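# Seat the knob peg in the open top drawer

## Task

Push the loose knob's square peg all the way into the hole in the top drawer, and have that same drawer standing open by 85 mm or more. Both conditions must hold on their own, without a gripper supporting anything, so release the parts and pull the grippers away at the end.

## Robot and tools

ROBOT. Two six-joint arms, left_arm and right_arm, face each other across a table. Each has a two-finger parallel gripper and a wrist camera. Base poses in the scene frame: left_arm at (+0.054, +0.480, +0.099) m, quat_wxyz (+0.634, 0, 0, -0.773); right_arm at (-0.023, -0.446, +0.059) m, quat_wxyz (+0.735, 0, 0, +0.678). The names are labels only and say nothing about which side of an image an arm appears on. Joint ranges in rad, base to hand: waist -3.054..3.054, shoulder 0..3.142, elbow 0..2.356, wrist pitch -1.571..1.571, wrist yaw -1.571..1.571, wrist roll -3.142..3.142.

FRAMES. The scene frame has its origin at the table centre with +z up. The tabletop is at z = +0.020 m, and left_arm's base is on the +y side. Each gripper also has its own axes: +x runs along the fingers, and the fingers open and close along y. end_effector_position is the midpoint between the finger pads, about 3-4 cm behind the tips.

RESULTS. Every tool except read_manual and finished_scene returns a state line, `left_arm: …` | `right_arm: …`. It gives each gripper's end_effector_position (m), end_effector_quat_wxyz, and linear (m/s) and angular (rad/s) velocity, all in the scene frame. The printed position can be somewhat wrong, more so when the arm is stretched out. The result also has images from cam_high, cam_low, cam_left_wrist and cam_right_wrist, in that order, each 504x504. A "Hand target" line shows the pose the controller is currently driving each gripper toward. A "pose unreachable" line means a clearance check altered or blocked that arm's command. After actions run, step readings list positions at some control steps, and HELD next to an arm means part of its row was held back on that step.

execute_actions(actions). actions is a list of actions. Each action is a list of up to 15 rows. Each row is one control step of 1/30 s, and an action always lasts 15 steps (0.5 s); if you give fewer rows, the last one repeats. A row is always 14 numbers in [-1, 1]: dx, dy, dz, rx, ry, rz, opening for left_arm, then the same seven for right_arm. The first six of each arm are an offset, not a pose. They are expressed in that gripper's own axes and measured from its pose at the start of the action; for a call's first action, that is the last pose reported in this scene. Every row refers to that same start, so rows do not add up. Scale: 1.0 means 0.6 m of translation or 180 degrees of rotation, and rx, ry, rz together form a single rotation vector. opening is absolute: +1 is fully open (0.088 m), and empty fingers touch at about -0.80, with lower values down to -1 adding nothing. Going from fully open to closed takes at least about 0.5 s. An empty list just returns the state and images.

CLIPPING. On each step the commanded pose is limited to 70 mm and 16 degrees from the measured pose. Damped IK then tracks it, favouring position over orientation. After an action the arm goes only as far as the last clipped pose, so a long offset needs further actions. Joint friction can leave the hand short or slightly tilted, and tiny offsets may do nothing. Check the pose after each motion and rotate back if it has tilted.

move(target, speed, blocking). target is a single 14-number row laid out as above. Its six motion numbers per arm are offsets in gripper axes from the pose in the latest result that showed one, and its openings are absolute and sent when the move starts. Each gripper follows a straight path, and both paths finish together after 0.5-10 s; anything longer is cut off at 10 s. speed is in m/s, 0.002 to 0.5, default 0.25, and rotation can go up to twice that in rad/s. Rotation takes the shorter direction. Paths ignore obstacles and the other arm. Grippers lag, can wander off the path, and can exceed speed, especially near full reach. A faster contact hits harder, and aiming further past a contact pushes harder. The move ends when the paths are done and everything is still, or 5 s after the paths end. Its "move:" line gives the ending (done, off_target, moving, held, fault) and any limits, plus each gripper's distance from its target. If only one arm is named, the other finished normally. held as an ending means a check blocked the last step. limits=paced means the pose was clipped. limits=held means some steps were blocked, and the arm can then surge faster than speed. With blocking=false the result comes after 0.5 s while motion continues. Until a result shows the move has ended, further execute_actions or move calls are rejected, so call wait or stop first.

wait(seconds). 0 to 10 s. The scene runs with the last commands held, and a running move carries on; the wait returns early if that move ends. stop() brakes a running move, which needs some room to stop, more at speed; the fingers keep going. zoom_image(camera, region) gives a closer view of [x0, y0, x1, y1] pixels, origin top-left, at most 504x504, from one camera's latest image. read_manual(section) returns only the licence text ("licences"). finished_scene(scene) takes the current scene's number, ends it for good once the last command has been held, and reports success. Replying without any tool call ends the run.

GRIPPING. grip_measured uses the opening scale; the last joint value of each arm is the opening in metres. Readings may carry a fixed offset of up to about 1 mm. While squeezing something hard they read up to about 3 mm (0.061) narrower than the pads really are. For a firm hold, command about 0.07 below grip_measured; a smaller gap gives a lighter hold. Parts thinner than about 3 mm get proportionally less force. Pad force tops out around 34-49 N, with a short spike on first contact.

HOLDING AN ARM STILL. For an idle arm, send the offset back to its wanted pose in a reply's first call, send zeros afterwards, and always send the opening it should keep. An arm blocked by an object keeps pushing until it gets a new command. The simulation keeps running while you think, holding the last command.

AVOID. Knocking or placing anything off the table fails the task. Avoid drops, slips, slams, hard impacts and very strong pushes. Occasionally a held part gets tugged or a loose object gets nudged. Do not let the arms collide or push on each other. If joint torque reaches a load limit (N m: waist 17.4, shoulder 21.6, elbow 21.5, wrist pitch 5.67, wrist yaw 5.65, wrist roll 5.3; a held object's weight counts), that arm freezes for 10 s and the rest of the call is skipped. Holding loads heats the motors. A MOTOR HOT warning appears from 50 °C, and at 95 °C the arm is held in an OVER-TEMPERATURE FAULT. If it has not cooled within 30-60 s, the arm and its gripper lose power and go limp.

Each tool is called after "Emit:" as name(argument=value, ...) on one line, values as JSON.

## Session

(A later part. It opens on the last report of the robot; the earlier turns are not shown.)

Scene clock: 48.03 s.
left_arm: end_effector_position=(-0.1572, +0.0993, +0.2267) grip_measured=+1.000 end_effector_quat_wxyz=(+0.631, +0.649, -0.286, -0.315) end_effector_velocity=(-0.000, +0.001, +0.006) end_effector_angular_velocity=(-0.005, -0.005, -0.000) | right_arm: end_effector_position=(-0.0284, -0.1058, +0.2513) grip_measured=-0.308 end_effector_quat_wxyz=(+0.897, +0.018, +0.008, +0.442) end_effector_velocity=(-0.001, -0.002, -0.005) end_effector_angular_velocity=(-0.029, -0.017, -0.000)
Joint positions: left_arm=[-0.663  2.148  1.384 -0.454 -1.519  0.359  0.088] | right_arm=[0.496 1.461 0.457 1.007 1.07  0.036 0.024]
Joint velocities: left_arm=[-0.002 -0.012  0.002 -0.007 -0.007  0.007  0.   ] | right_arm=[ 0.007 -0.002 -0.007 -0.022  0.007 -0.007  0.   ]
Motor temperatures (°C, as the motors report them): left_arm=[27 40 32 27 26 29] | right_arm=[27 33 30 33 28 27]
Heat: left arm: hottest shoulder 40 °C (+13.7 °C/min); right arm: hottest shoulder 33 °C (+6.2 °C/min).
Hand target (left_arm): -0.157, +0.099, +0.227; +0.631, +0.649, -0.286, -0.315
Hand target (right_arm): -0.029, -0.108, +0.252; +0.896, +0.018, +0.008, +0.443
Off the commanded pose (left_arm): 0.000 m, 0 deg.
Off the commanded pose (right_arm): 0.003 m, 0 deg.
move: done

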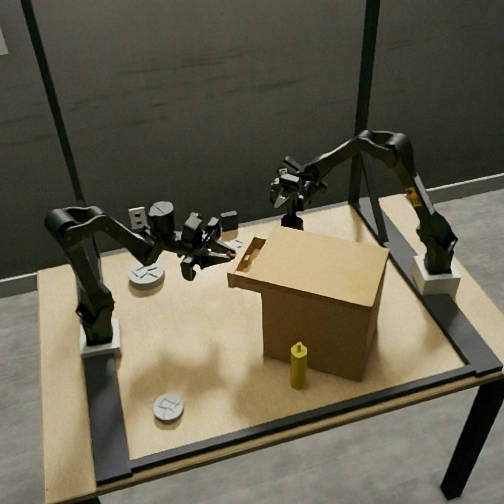

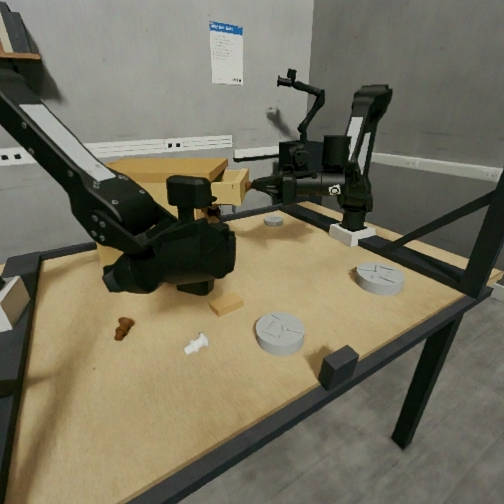

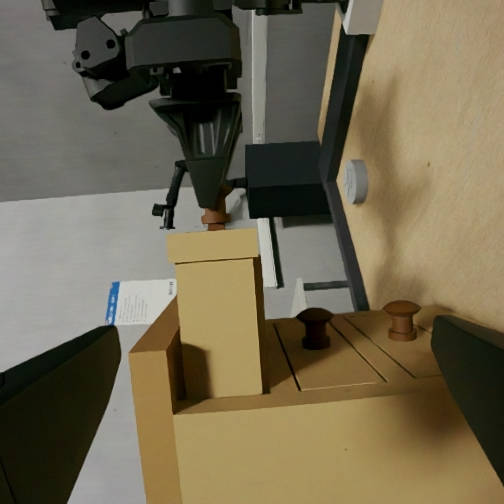

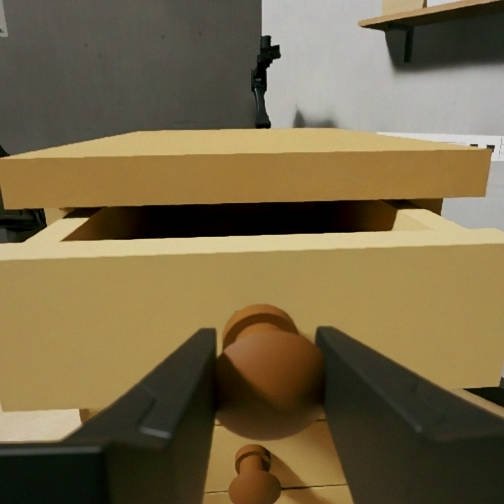

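Emit:
zoom_image(camera="cam_left_wrist", region=[150, 160, 280, 280])

Emit:
zoom_image(camera="cam_high", region=[190, 210, 300, 310])

Emit:
zoom_image(camera="cam_right_wrist", region=[190, 220, 340, 370])

Region (150, 160, 280, 280) of cam_left_wrist's 504x504 image, scaled by 3.877, with more detail than that image has; it fills the top 465 rows of this view, and the rest is white.

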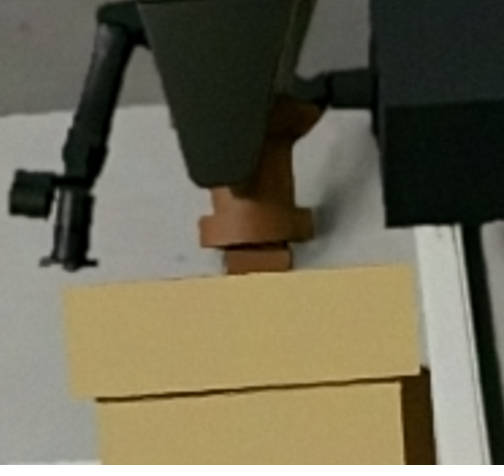

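Region (190, 210, 300, 310) of cam_high's 504x504 image, scaled by 4.582, with more detail than that image has; it fills the top 458 rows of this view, and the rest is white.

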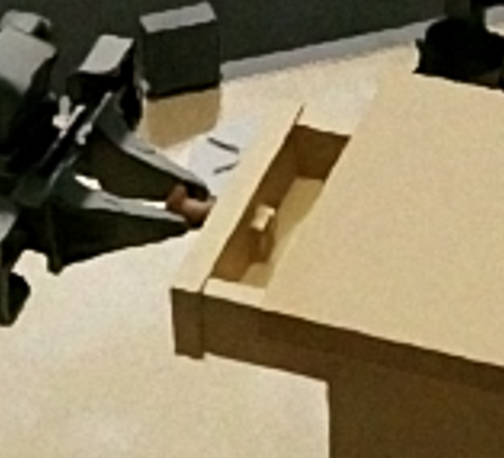

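Region (190, 220, 340, 370) of cam_right_wrist's 504x504 image, scaled by 3.360, with more detail than that image has.

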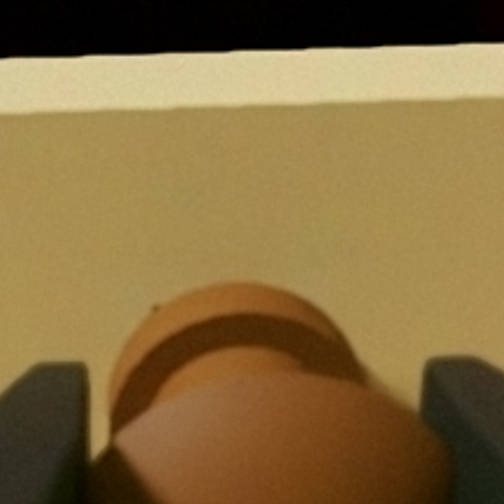

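Emit:
move(target=[0,0,0,0,0,0,1, 0.017,0.002,0,0,0,0,-0.4], speed=0.03)

Emit:
zoom_image(camera="cam_left_wrist", region=[150, 160, 280, 280])

Scene clock: 49.43 s.
left_arm: end_effector_position=(-0.1572, +0.0993, +0.2267) grip_measured=+1.000 end_effector_quat_wxyz=(+0.631, +0.649, -0.286, -0.315) end_effector_velocity=(+0.001, +0.002, +0.001) end_effector_angular_velocity=(+0.004, -0.016, +0.000) | right_arm: end_effector_position=(-0.0239, -0.0998, +0.2502) grip_measured=-0.308 end_effector_quat_wxyz=(+0.896, +0.016, +0.008, +0.443) end_effector_velocity=(+0.001, +0.003, +0.001) end_effector_angular_velocity=(+0.002, +0.005, +0.010)
Joint positions: left_arm=[-0.663  2.148  1.384 -0.454 -1.519  0.359  0.088] | right_arm=[0.469 1.477 0.468 1.007 1.041 0.036 0.024]
Joint velocities: left_arm=[-0.002 -0.002 -0.002 -0.022 -0.007 -0.007  0.   ] | right_arm=[-0.012  0.002  0.007 -0.007 -0.022  0.007  0.   ]
Motor temperatures (°C, as the motors report them): left_arm=[27 41 32 27 26 29] | right_arm=[27 33 30 33 28 27]
Heat: left arm: hottest shoulder 41 °C (+14.6 °C/min); right arm: hottest shoulder 33 °C (+6.1 °C/min).
Hand target (left_arm): -0.157, +0.099, +0.227; +0.631, +0.649, -0.286, -0.315
Hand target (right_arm): -0.023, -0.097, +0.251; +0.897, +0.018, +0.008, +0.442
Off the commanded pose (left_arm): 0.000 m, 0 deg.
Off the commanded pose (right_arm): 0.003 m, 0 deg.
move: done

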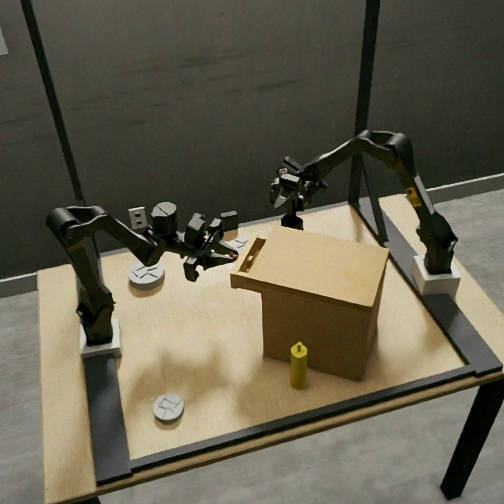

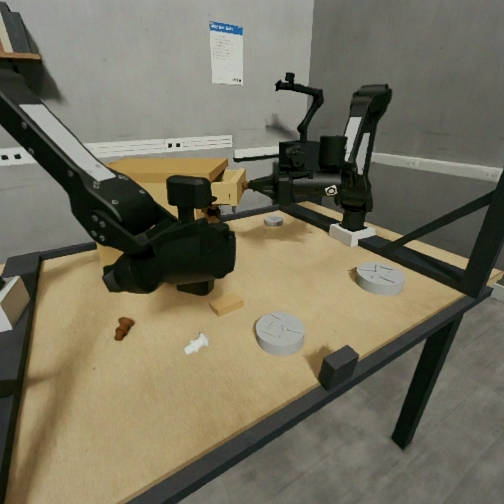

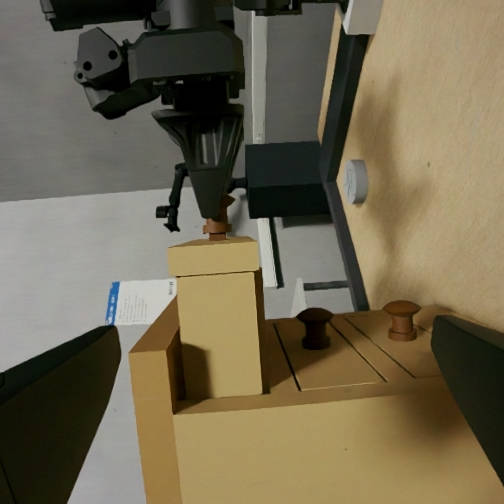

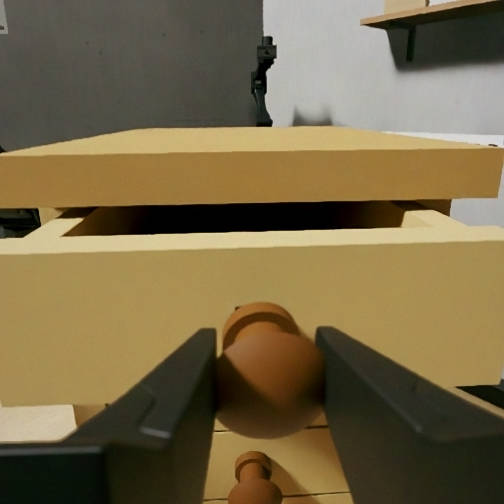

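Region (150, 160, 280, 280) of cam_left_wrist's 504x504 image, scaled by 3.877, with more detail than that image has; it fills the top 465 rows of this view, and the rest is white.

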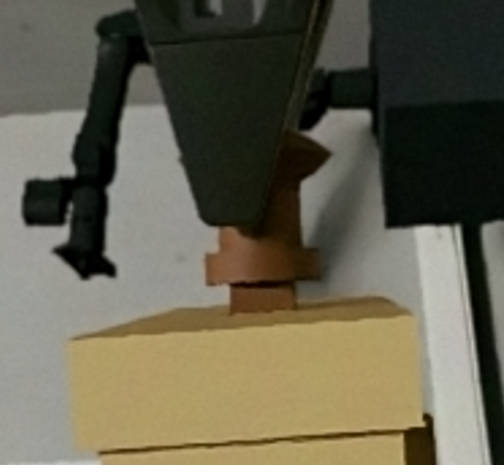

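Emit:
move(target=[0,0,0,0,0,0,1, 0.14,0,0.005,0,0,0,-0.4], speed=0.07)

Emit:
move(target=[0,0,0,0,0,0,1, 0.034,0.002,0,0,0,0,-0.4], speed=0.02)

Emit:
zoom_image(camera="cam_left_wrist", region=[180, 270, 350, 380])

Scene clock: 51.33 s.
left_arm: end_effector_position=(-0.1572, +0.0993, +0.2267) grip_measured=+1.000 end_effector_quat_wxyz=(+0.631, +0.649, -0.286, -0.315) end_effector_velocity=(+0.000, +0.001, +0.004) end_effector_angular_velocity=(-0.025, -0.002, +0.006) | right_arm: end_effector_position=(+0.0260, -0.0366, +0.2532) grip_measured=-0.308 end_effector_quat_wxyz=(+0.896, +0.016, +0.008, +0.444) end_effector_velocity=(+0.000, +0.004, -0.004) end_effector_angular_velocity=(-0.035, -0.021, +0.015)
Joint positions: left_arm=[-0.663  2.148  1.384 -0.454 -1.519  0.359  0.088] | right_arm=[0.226 1.65  0.655 0.995 0.796 0.036 0.024]
Joint velocities: left_arm=[-0.002 -0.002 -0.002  0.007 -0.022 -0.007  0.   ] | right_arm=[-0.007  0.007  0.007 -0.022 -0.022 -0.022 -0.   ]
Motor temperatures (°C, as the motors report them): left_arm=[27 41 32 27 26 29] | right_arm=[27 33 31 33 28 27]
Heat: left arm: hottest shoulder 41 °C (+14.0 °C/min); right arm: hottest shoulder 33 °C (+5.8 °C/min).
Hand target (left_arm): -0.157, +0.099, +0.227; +0.631, +0.649, -0.286, -0.315
Hand target (right_arm): +0.028, -0.034, +0.253; +0.896, +0.015, +0.008, +0.443
Off the commanded pose (left_arm): 0.000 m, 0 deg.
Off the commanded pose (right_arm): 0.004 m, 0 deg.
move: done

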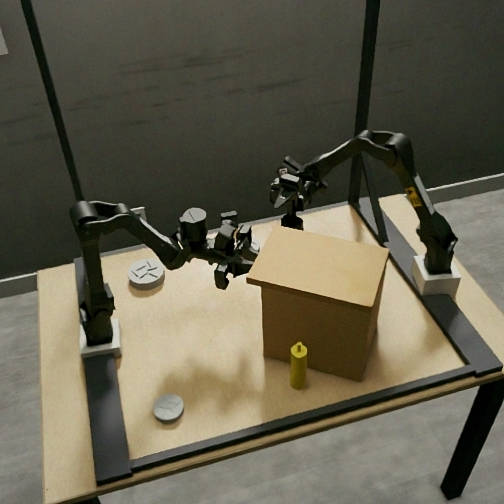

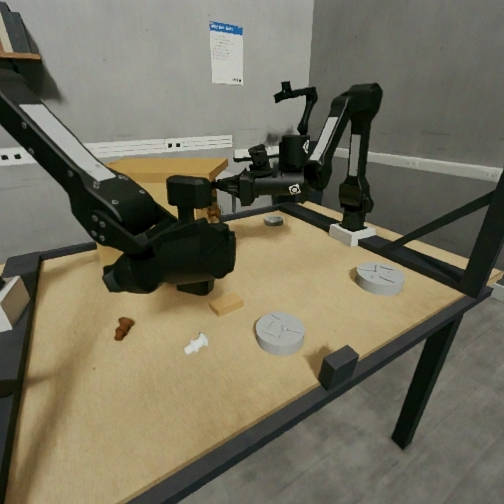

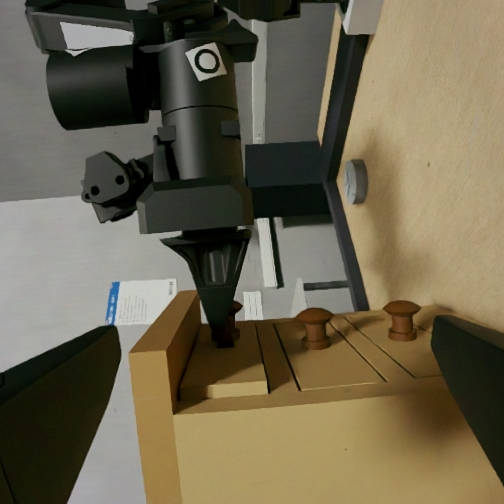

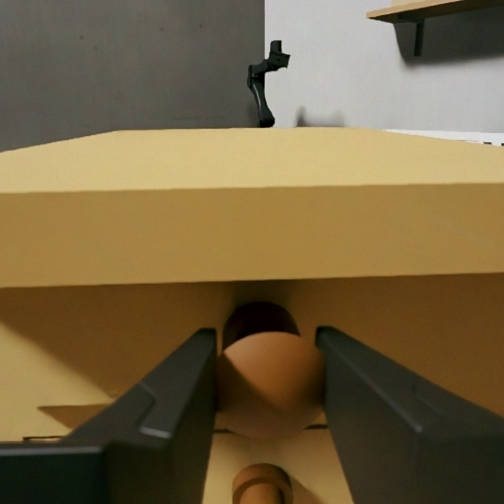

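Scene clock: 52.57 s.
left_arm: end_effector_position=(-0.1572, +0.0993, +0.2267) grip_measured=+1.000 end_effector_quat_wxyz=(+0.631, +0.649, -0.286, -0.315) end_effector_velocity=(+0.002, +0.003, +0.003) end_effector_angular_velocity=(-0.006, -0.024, +0.006) | right_arm: end_effector_position=(+0.0328, -0.0259, +0.2531) grip_measured=-0.308 end_effector_quat_wxyz=(+0.895, +0.016, +0.008, +0.445) end_effector_velocity=(+0.000, +0.001, -0.004) end_effector_angular_velocity=(-0.026, -0.008, +0.005)
Joint positions: left_arm=[-0.663  2.148  1.384 -0.454 -1.519  0.359  0.088] | right_arm=[0.198 1.684 0.693 0.992 0.766 0.036 0.024]
Joint velocities: left_arm=[-0.002 -0.002 -0.002 -0.022 -0.022 -0.007  0.   ] | right_arm=[-0.002  0.002  0.002 -0.022 -0.007 -0.007 -0.   ]
Motor temperatures (°C, as the motors report them): left_arm=[27 42 32 27 26 29] | right_arm=[27 33 31 33 28 27]
Heat: left arm: hottest shoulder 42 °C (+14.8 °C/min); right arm: hottest shoulder 33 °C (+5.7 °C/min).
Hand target (left_arm): -0.157, +0.099, +0.227; +0.631, +0.649, -0.286, -0.315
Hand target (right_arm): +0.038, -0.020, +0.253; +0.896, +0.016, +0.008, +0.444
Off the commanded pose (left_arm): 0.000 m, 0 deg.
Off the commanded pose (right_arm): 0.008 m, 0 deg.
move: done

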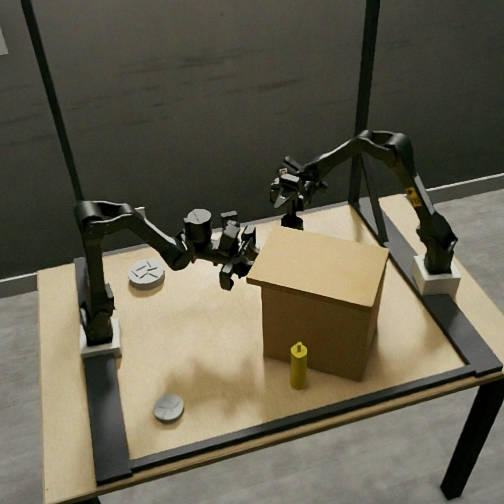

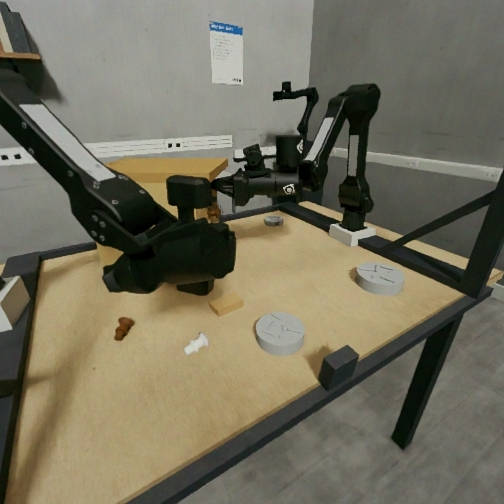

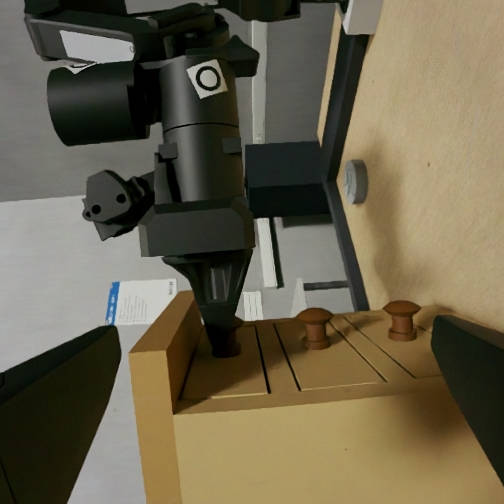

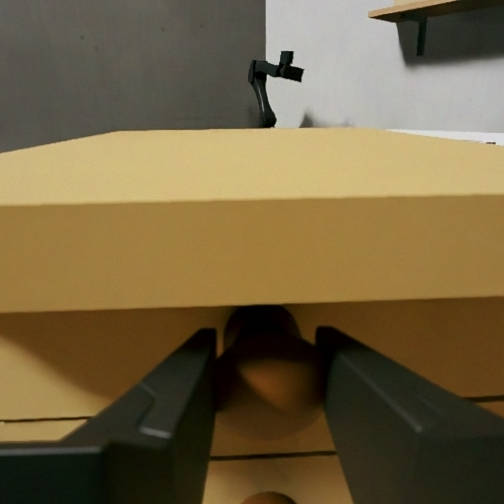

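Region (180, 270, 350, 380) of cam_left_wrist's 504x504 image, scaled by 2.965, with more detail than that image has; it fills the top 326 rows of this view, and the rest is white.

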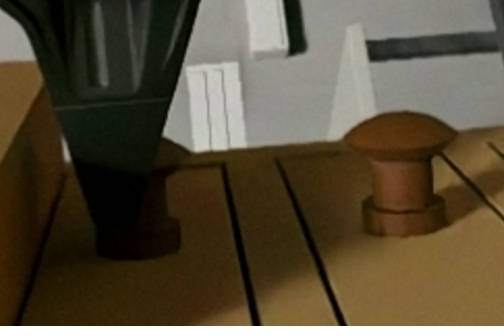

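Emit:
move(target=[0,0,0,0,0,0,1, -0.158,-0.002,0,0,0,0,-0.4], speed=0.03)

Emit:
zoom_image(camera="cam_left_wrist", region=[150, 160, 280, 280])

Scene clock: 56.27 s.
left_arm: end_effector_position=(-0.1572, +0.0993, +0.2267) grip_measured=+1.000 end_effector_quat_wxyz=(+0.631, +0.649, -0.286, -0.315) end_effector_velocity=(-0.001, +0.000, +0.001) end_effector_angular_velocity=(-0.017, +0.031, -0.004) | right_arm: end_effector_position=(-0.0231, -0.0993, +0.2514) grip_measured=-0.308 end_effector_quat_wxyz=(+0.896, +0.014, +0.008, +0.444) end_effector_velocity=(-0.002, -0.004, -0.001) end_effector_angular_velocity=(-0.011, -0.009, +0.005)
Joint positions: left_arm=[-0.663  2.148  1.384 -0.454 -1.519  0.359  0.088] | right_arm=[0.464 1.471 0.472 0.994 1.035 0.036 0.024]
Joint velocities: left_arm=[-0.002 -0.007 -0.002  0.007  0.007 -0.022  0.   ] | right_arm=[ 0.012 -0.012 -0.012 -0.007  0.007 -0.007 -0.   ]
Motor temperatures (°C, as the motors report them): left_arm=[27 42 32 27 27 29] | right_arm=[27 34 31 33 28 27]
Heat: left arm: hottest shoulder 42 °C (+13.9 °C/min); right arm: hottest shoulder 34 °C (+6.4 °C/min).
Hand target (left_arm): -0.157, +0.099, +0.227; +0.631, +0.649, -0.286, -0.315
Hand target (right_arm): -0.024, -0.102, +0.253; +0.895, +0.017, +0.008, +0.445
Off the commanded pose (left_arm): 0.000 m, 0 deg.
Off the commanded pose (right_arm): 0.003 m, 0 deg.
move: done

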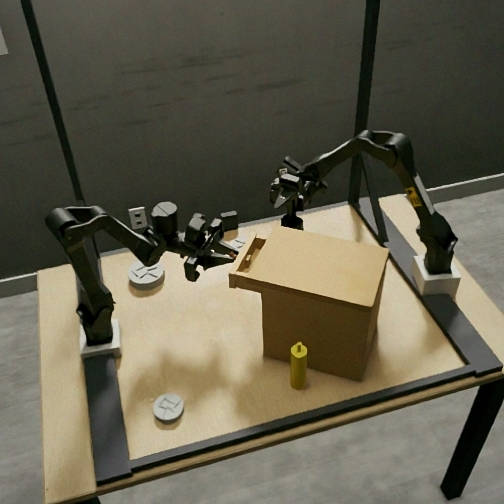

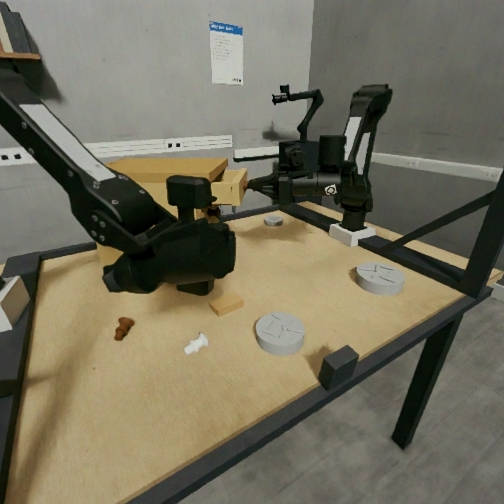

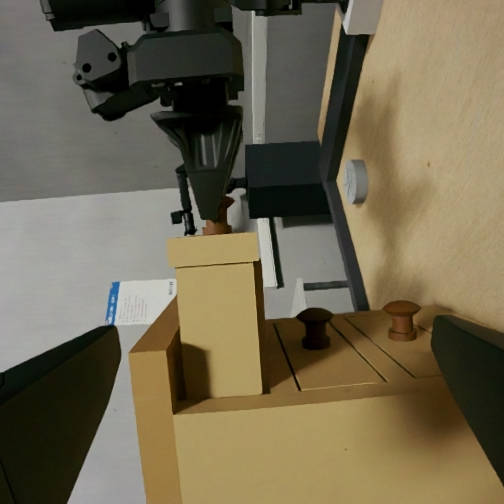

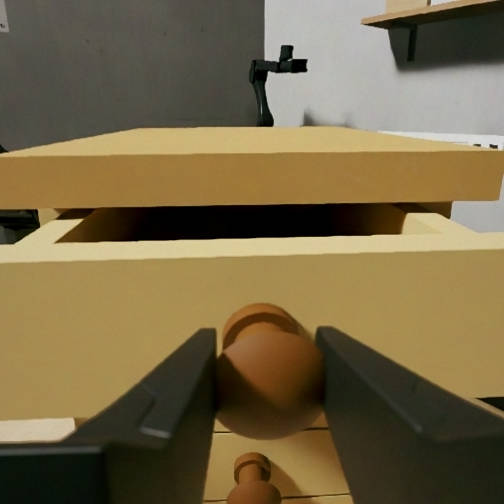

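Region (150, 160, 280, 280) of cam_left_wrist's 504x504 image, scaled by 3.877, with more detail than that image has; it fills the top 465 rows of this view, and the rest is white.

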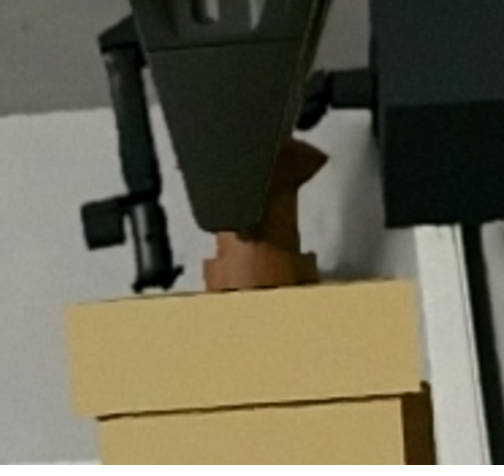

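Seated, ~92 mm open. Release and retreat.

Emit:
execute_actions(actions=[[[0,0,0,0,0,0,1,0,0,0,0,0,0,0.4]]])

Emit:
move(target=[-0.08,0,0,0,0,0,1, -0.13,0,0.03,0,0,0,0.4], speed=0.15)

Scene clock: 56.87 s.
left_arm: end_effector_position=(-0.1572, +0.0993, +0.2267) grip_measured=+1.000 end_effector_quat_wxyz=(+0.631, +0.649, -0.286, -0.315) end_effector_velocity=(+0.001, +0.002, -0.002) end_effector_angular_velocity=(+0.011, -0.023, -0.000) | right_arm: end_effector_position=(-0.0232, -0.0995, +0.2513) grip_measured=+0.378 end_effector_quat_wxyz=(+0.896, +0.014, +0.008, +0.444) end_effector_velocity=(+0.001, -0.001, -0.003) end_effector_angular_velocity=(-0.016, -0.010, +0.005)
Joint positions: left_arm=[-0.663  2.148  1.384 -0.454 -1.519  0.359  0.088] | right_arm=[0.465 1.47  0.471 0.994 1.035 0.036 0.058]
Joint velocities: left_arm=[-0.002  0.002 -0.007 -0.007 -0.007  0.007  0.   ] | right_arm=[-0.002 -0.002 -0.007 -0.007 -0.007 -0.007  0.007]
Motor temperatures (°C, as the motors report them): left_arm=[27 42 32 27 27 29] | right_arm=[27 34 31 33 28 27]
Heat: left arm: hottest shoulder 42 °C (+13.7 °C/min); right arm: hottest shoulder 34 °C (+6.3 °C/min).
Hand target (left_arm): -0.157, +0.099, +0.227; +0.631, +0.649, -0.286, -0.315
Hand target (right_arm): -0.023, -0.099, +0.251; +0.896, +0.014, +0.008, +0.444
Off the commanded pose (left_arm): 0.000 m, 0 deg.
Off the commanded pose (right_arm): 0.000 m, 0 deg.
Step readings (end_effector_position):
0: left_arm (-0.1572, +0.0993, +0.2267) | right_arm (-0.0232, -0.0994, +0.2513)
1: left_arm (-0.1572, +0.0993, +0.2267) | right_arm (-0.0232, -0.0995, +0.2513)
2: left_arm (-0.1572, +0.0993, +0.2267) | right_arm (-0.0232, -0.0995, +0.2513)
4: left_arm (-0.1572, +0.0993, +0.2267) | right_arm (-0.0232, -0.0995, +0.2513)
8: left_arm (-0.1572, +0.0993, +0.2267) | right_arm (-0.0232, -0.0995, +0.2513)
15: end_effector_position above

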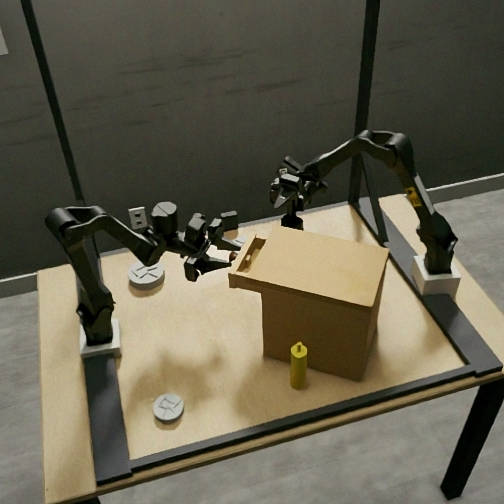

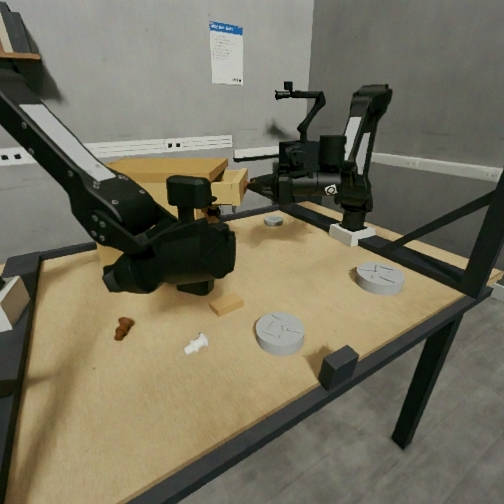

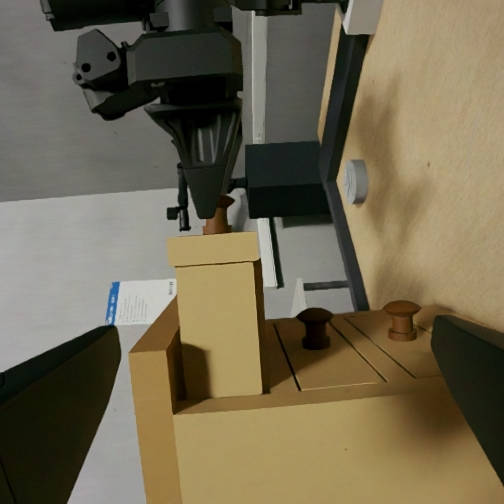

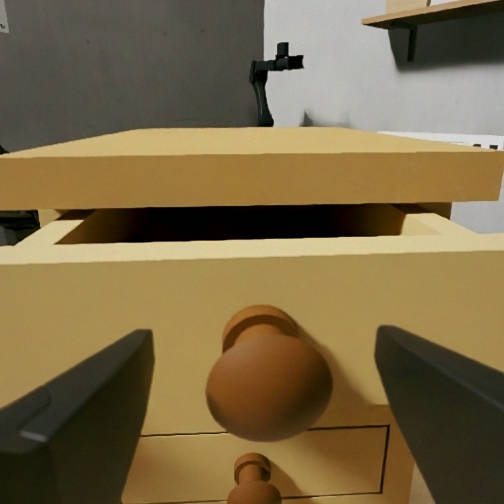

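Scene clock: 58.40 s.
left_arm: end_effector_position=(-0.1849, +0.1361, +0.2347) grip_measured=+1.000 end_effector_quat_wxyz=(+0.620, +0.629, -0.318, -0.345) end_effector_velocity=(-0.002, +0.002, -0.001) end_effector_angular_velocity=(+0.009, -0.000, +0.001) | right_arm: end_effector_position=(-0.0707, -0.1602, +0.2693) grip_measured=+0.398 end_effector_quat_wxyz=(+0.896, +0.012, +0.007, +0.444) end_effector_velocity=(+0.002, -0.001, +0.000) end_effector_angular_velocity=(-0.006, -0.007, -0.010)
Joint positions: left_arm=[-0.778  2.154  1.442 -0.849 -1.532  0.005  0.088] | right_arm=[0.779 1.27  0.42  0.837 1.349 0.04  0.058]
Joint velocities: left_arm=[-0.007  0.056  0.095 -0.271  0.007 -0.227  0.   ] | right_arm=[-0.002 -0.007 -0.002 -0.007  0.007 -0.007 -0.   ]
Motor temperatures (°C, as the motors report them): left_arm=[27 43 32 27 27 29] | right_arm=[27 34 31 33 28 27]
Heat: left arm: hottest shoulder 43 °C (+14.4 °C/min); right arm: hottest shoulder 34 °C (+6.2 °C/min).
Hand target (left_arm): -0.187, +0.136, +0.230; +0.616, +0.633, -0.318, -0.346
Hand target (right_arm): -0.070, -0.162, +0.269; +0.896, +0.014, +0.008, +0.444
Off the commanded pose (left_arm): 0.006 m, 6 deg.
Off the commanded pose (right_arm): 0.002 m, 0 deg.
move: off_target (left_arm)

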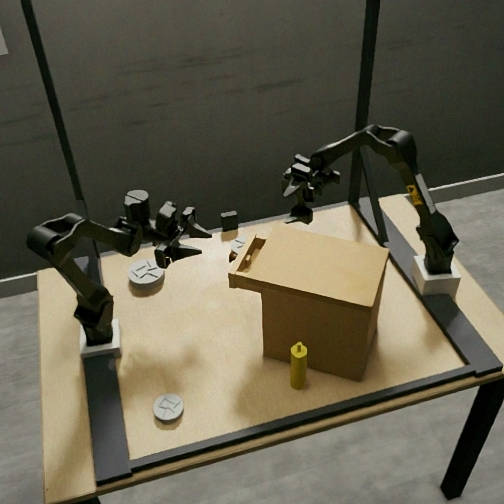

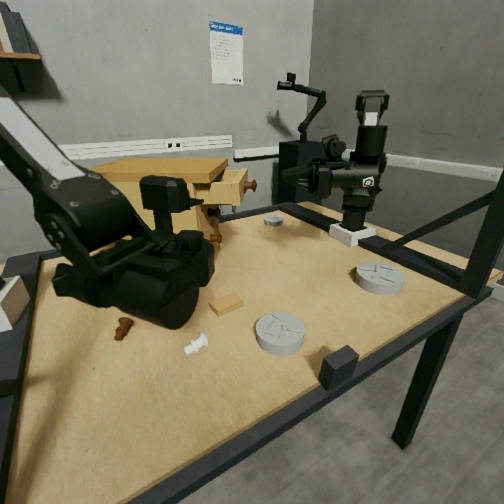

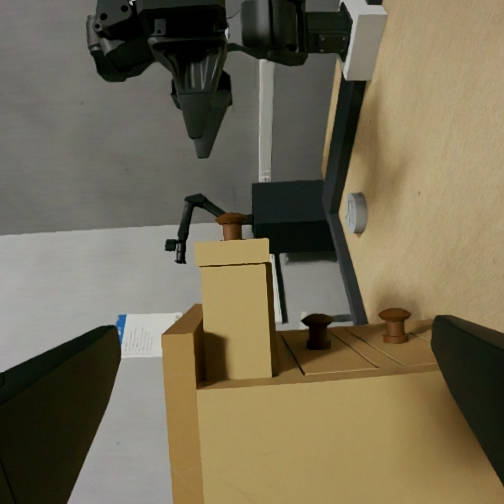

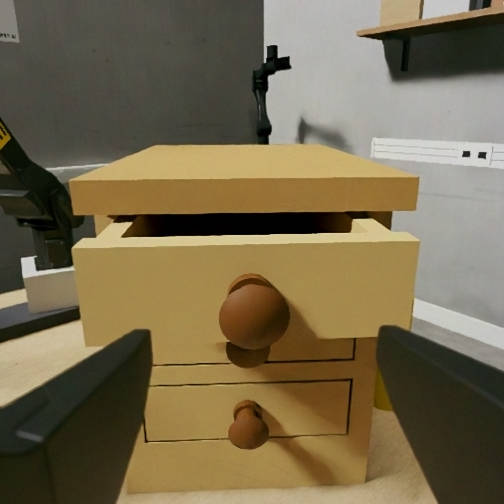

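Emit:
finished_scene(scene=1)

The scene is finished: the task was done.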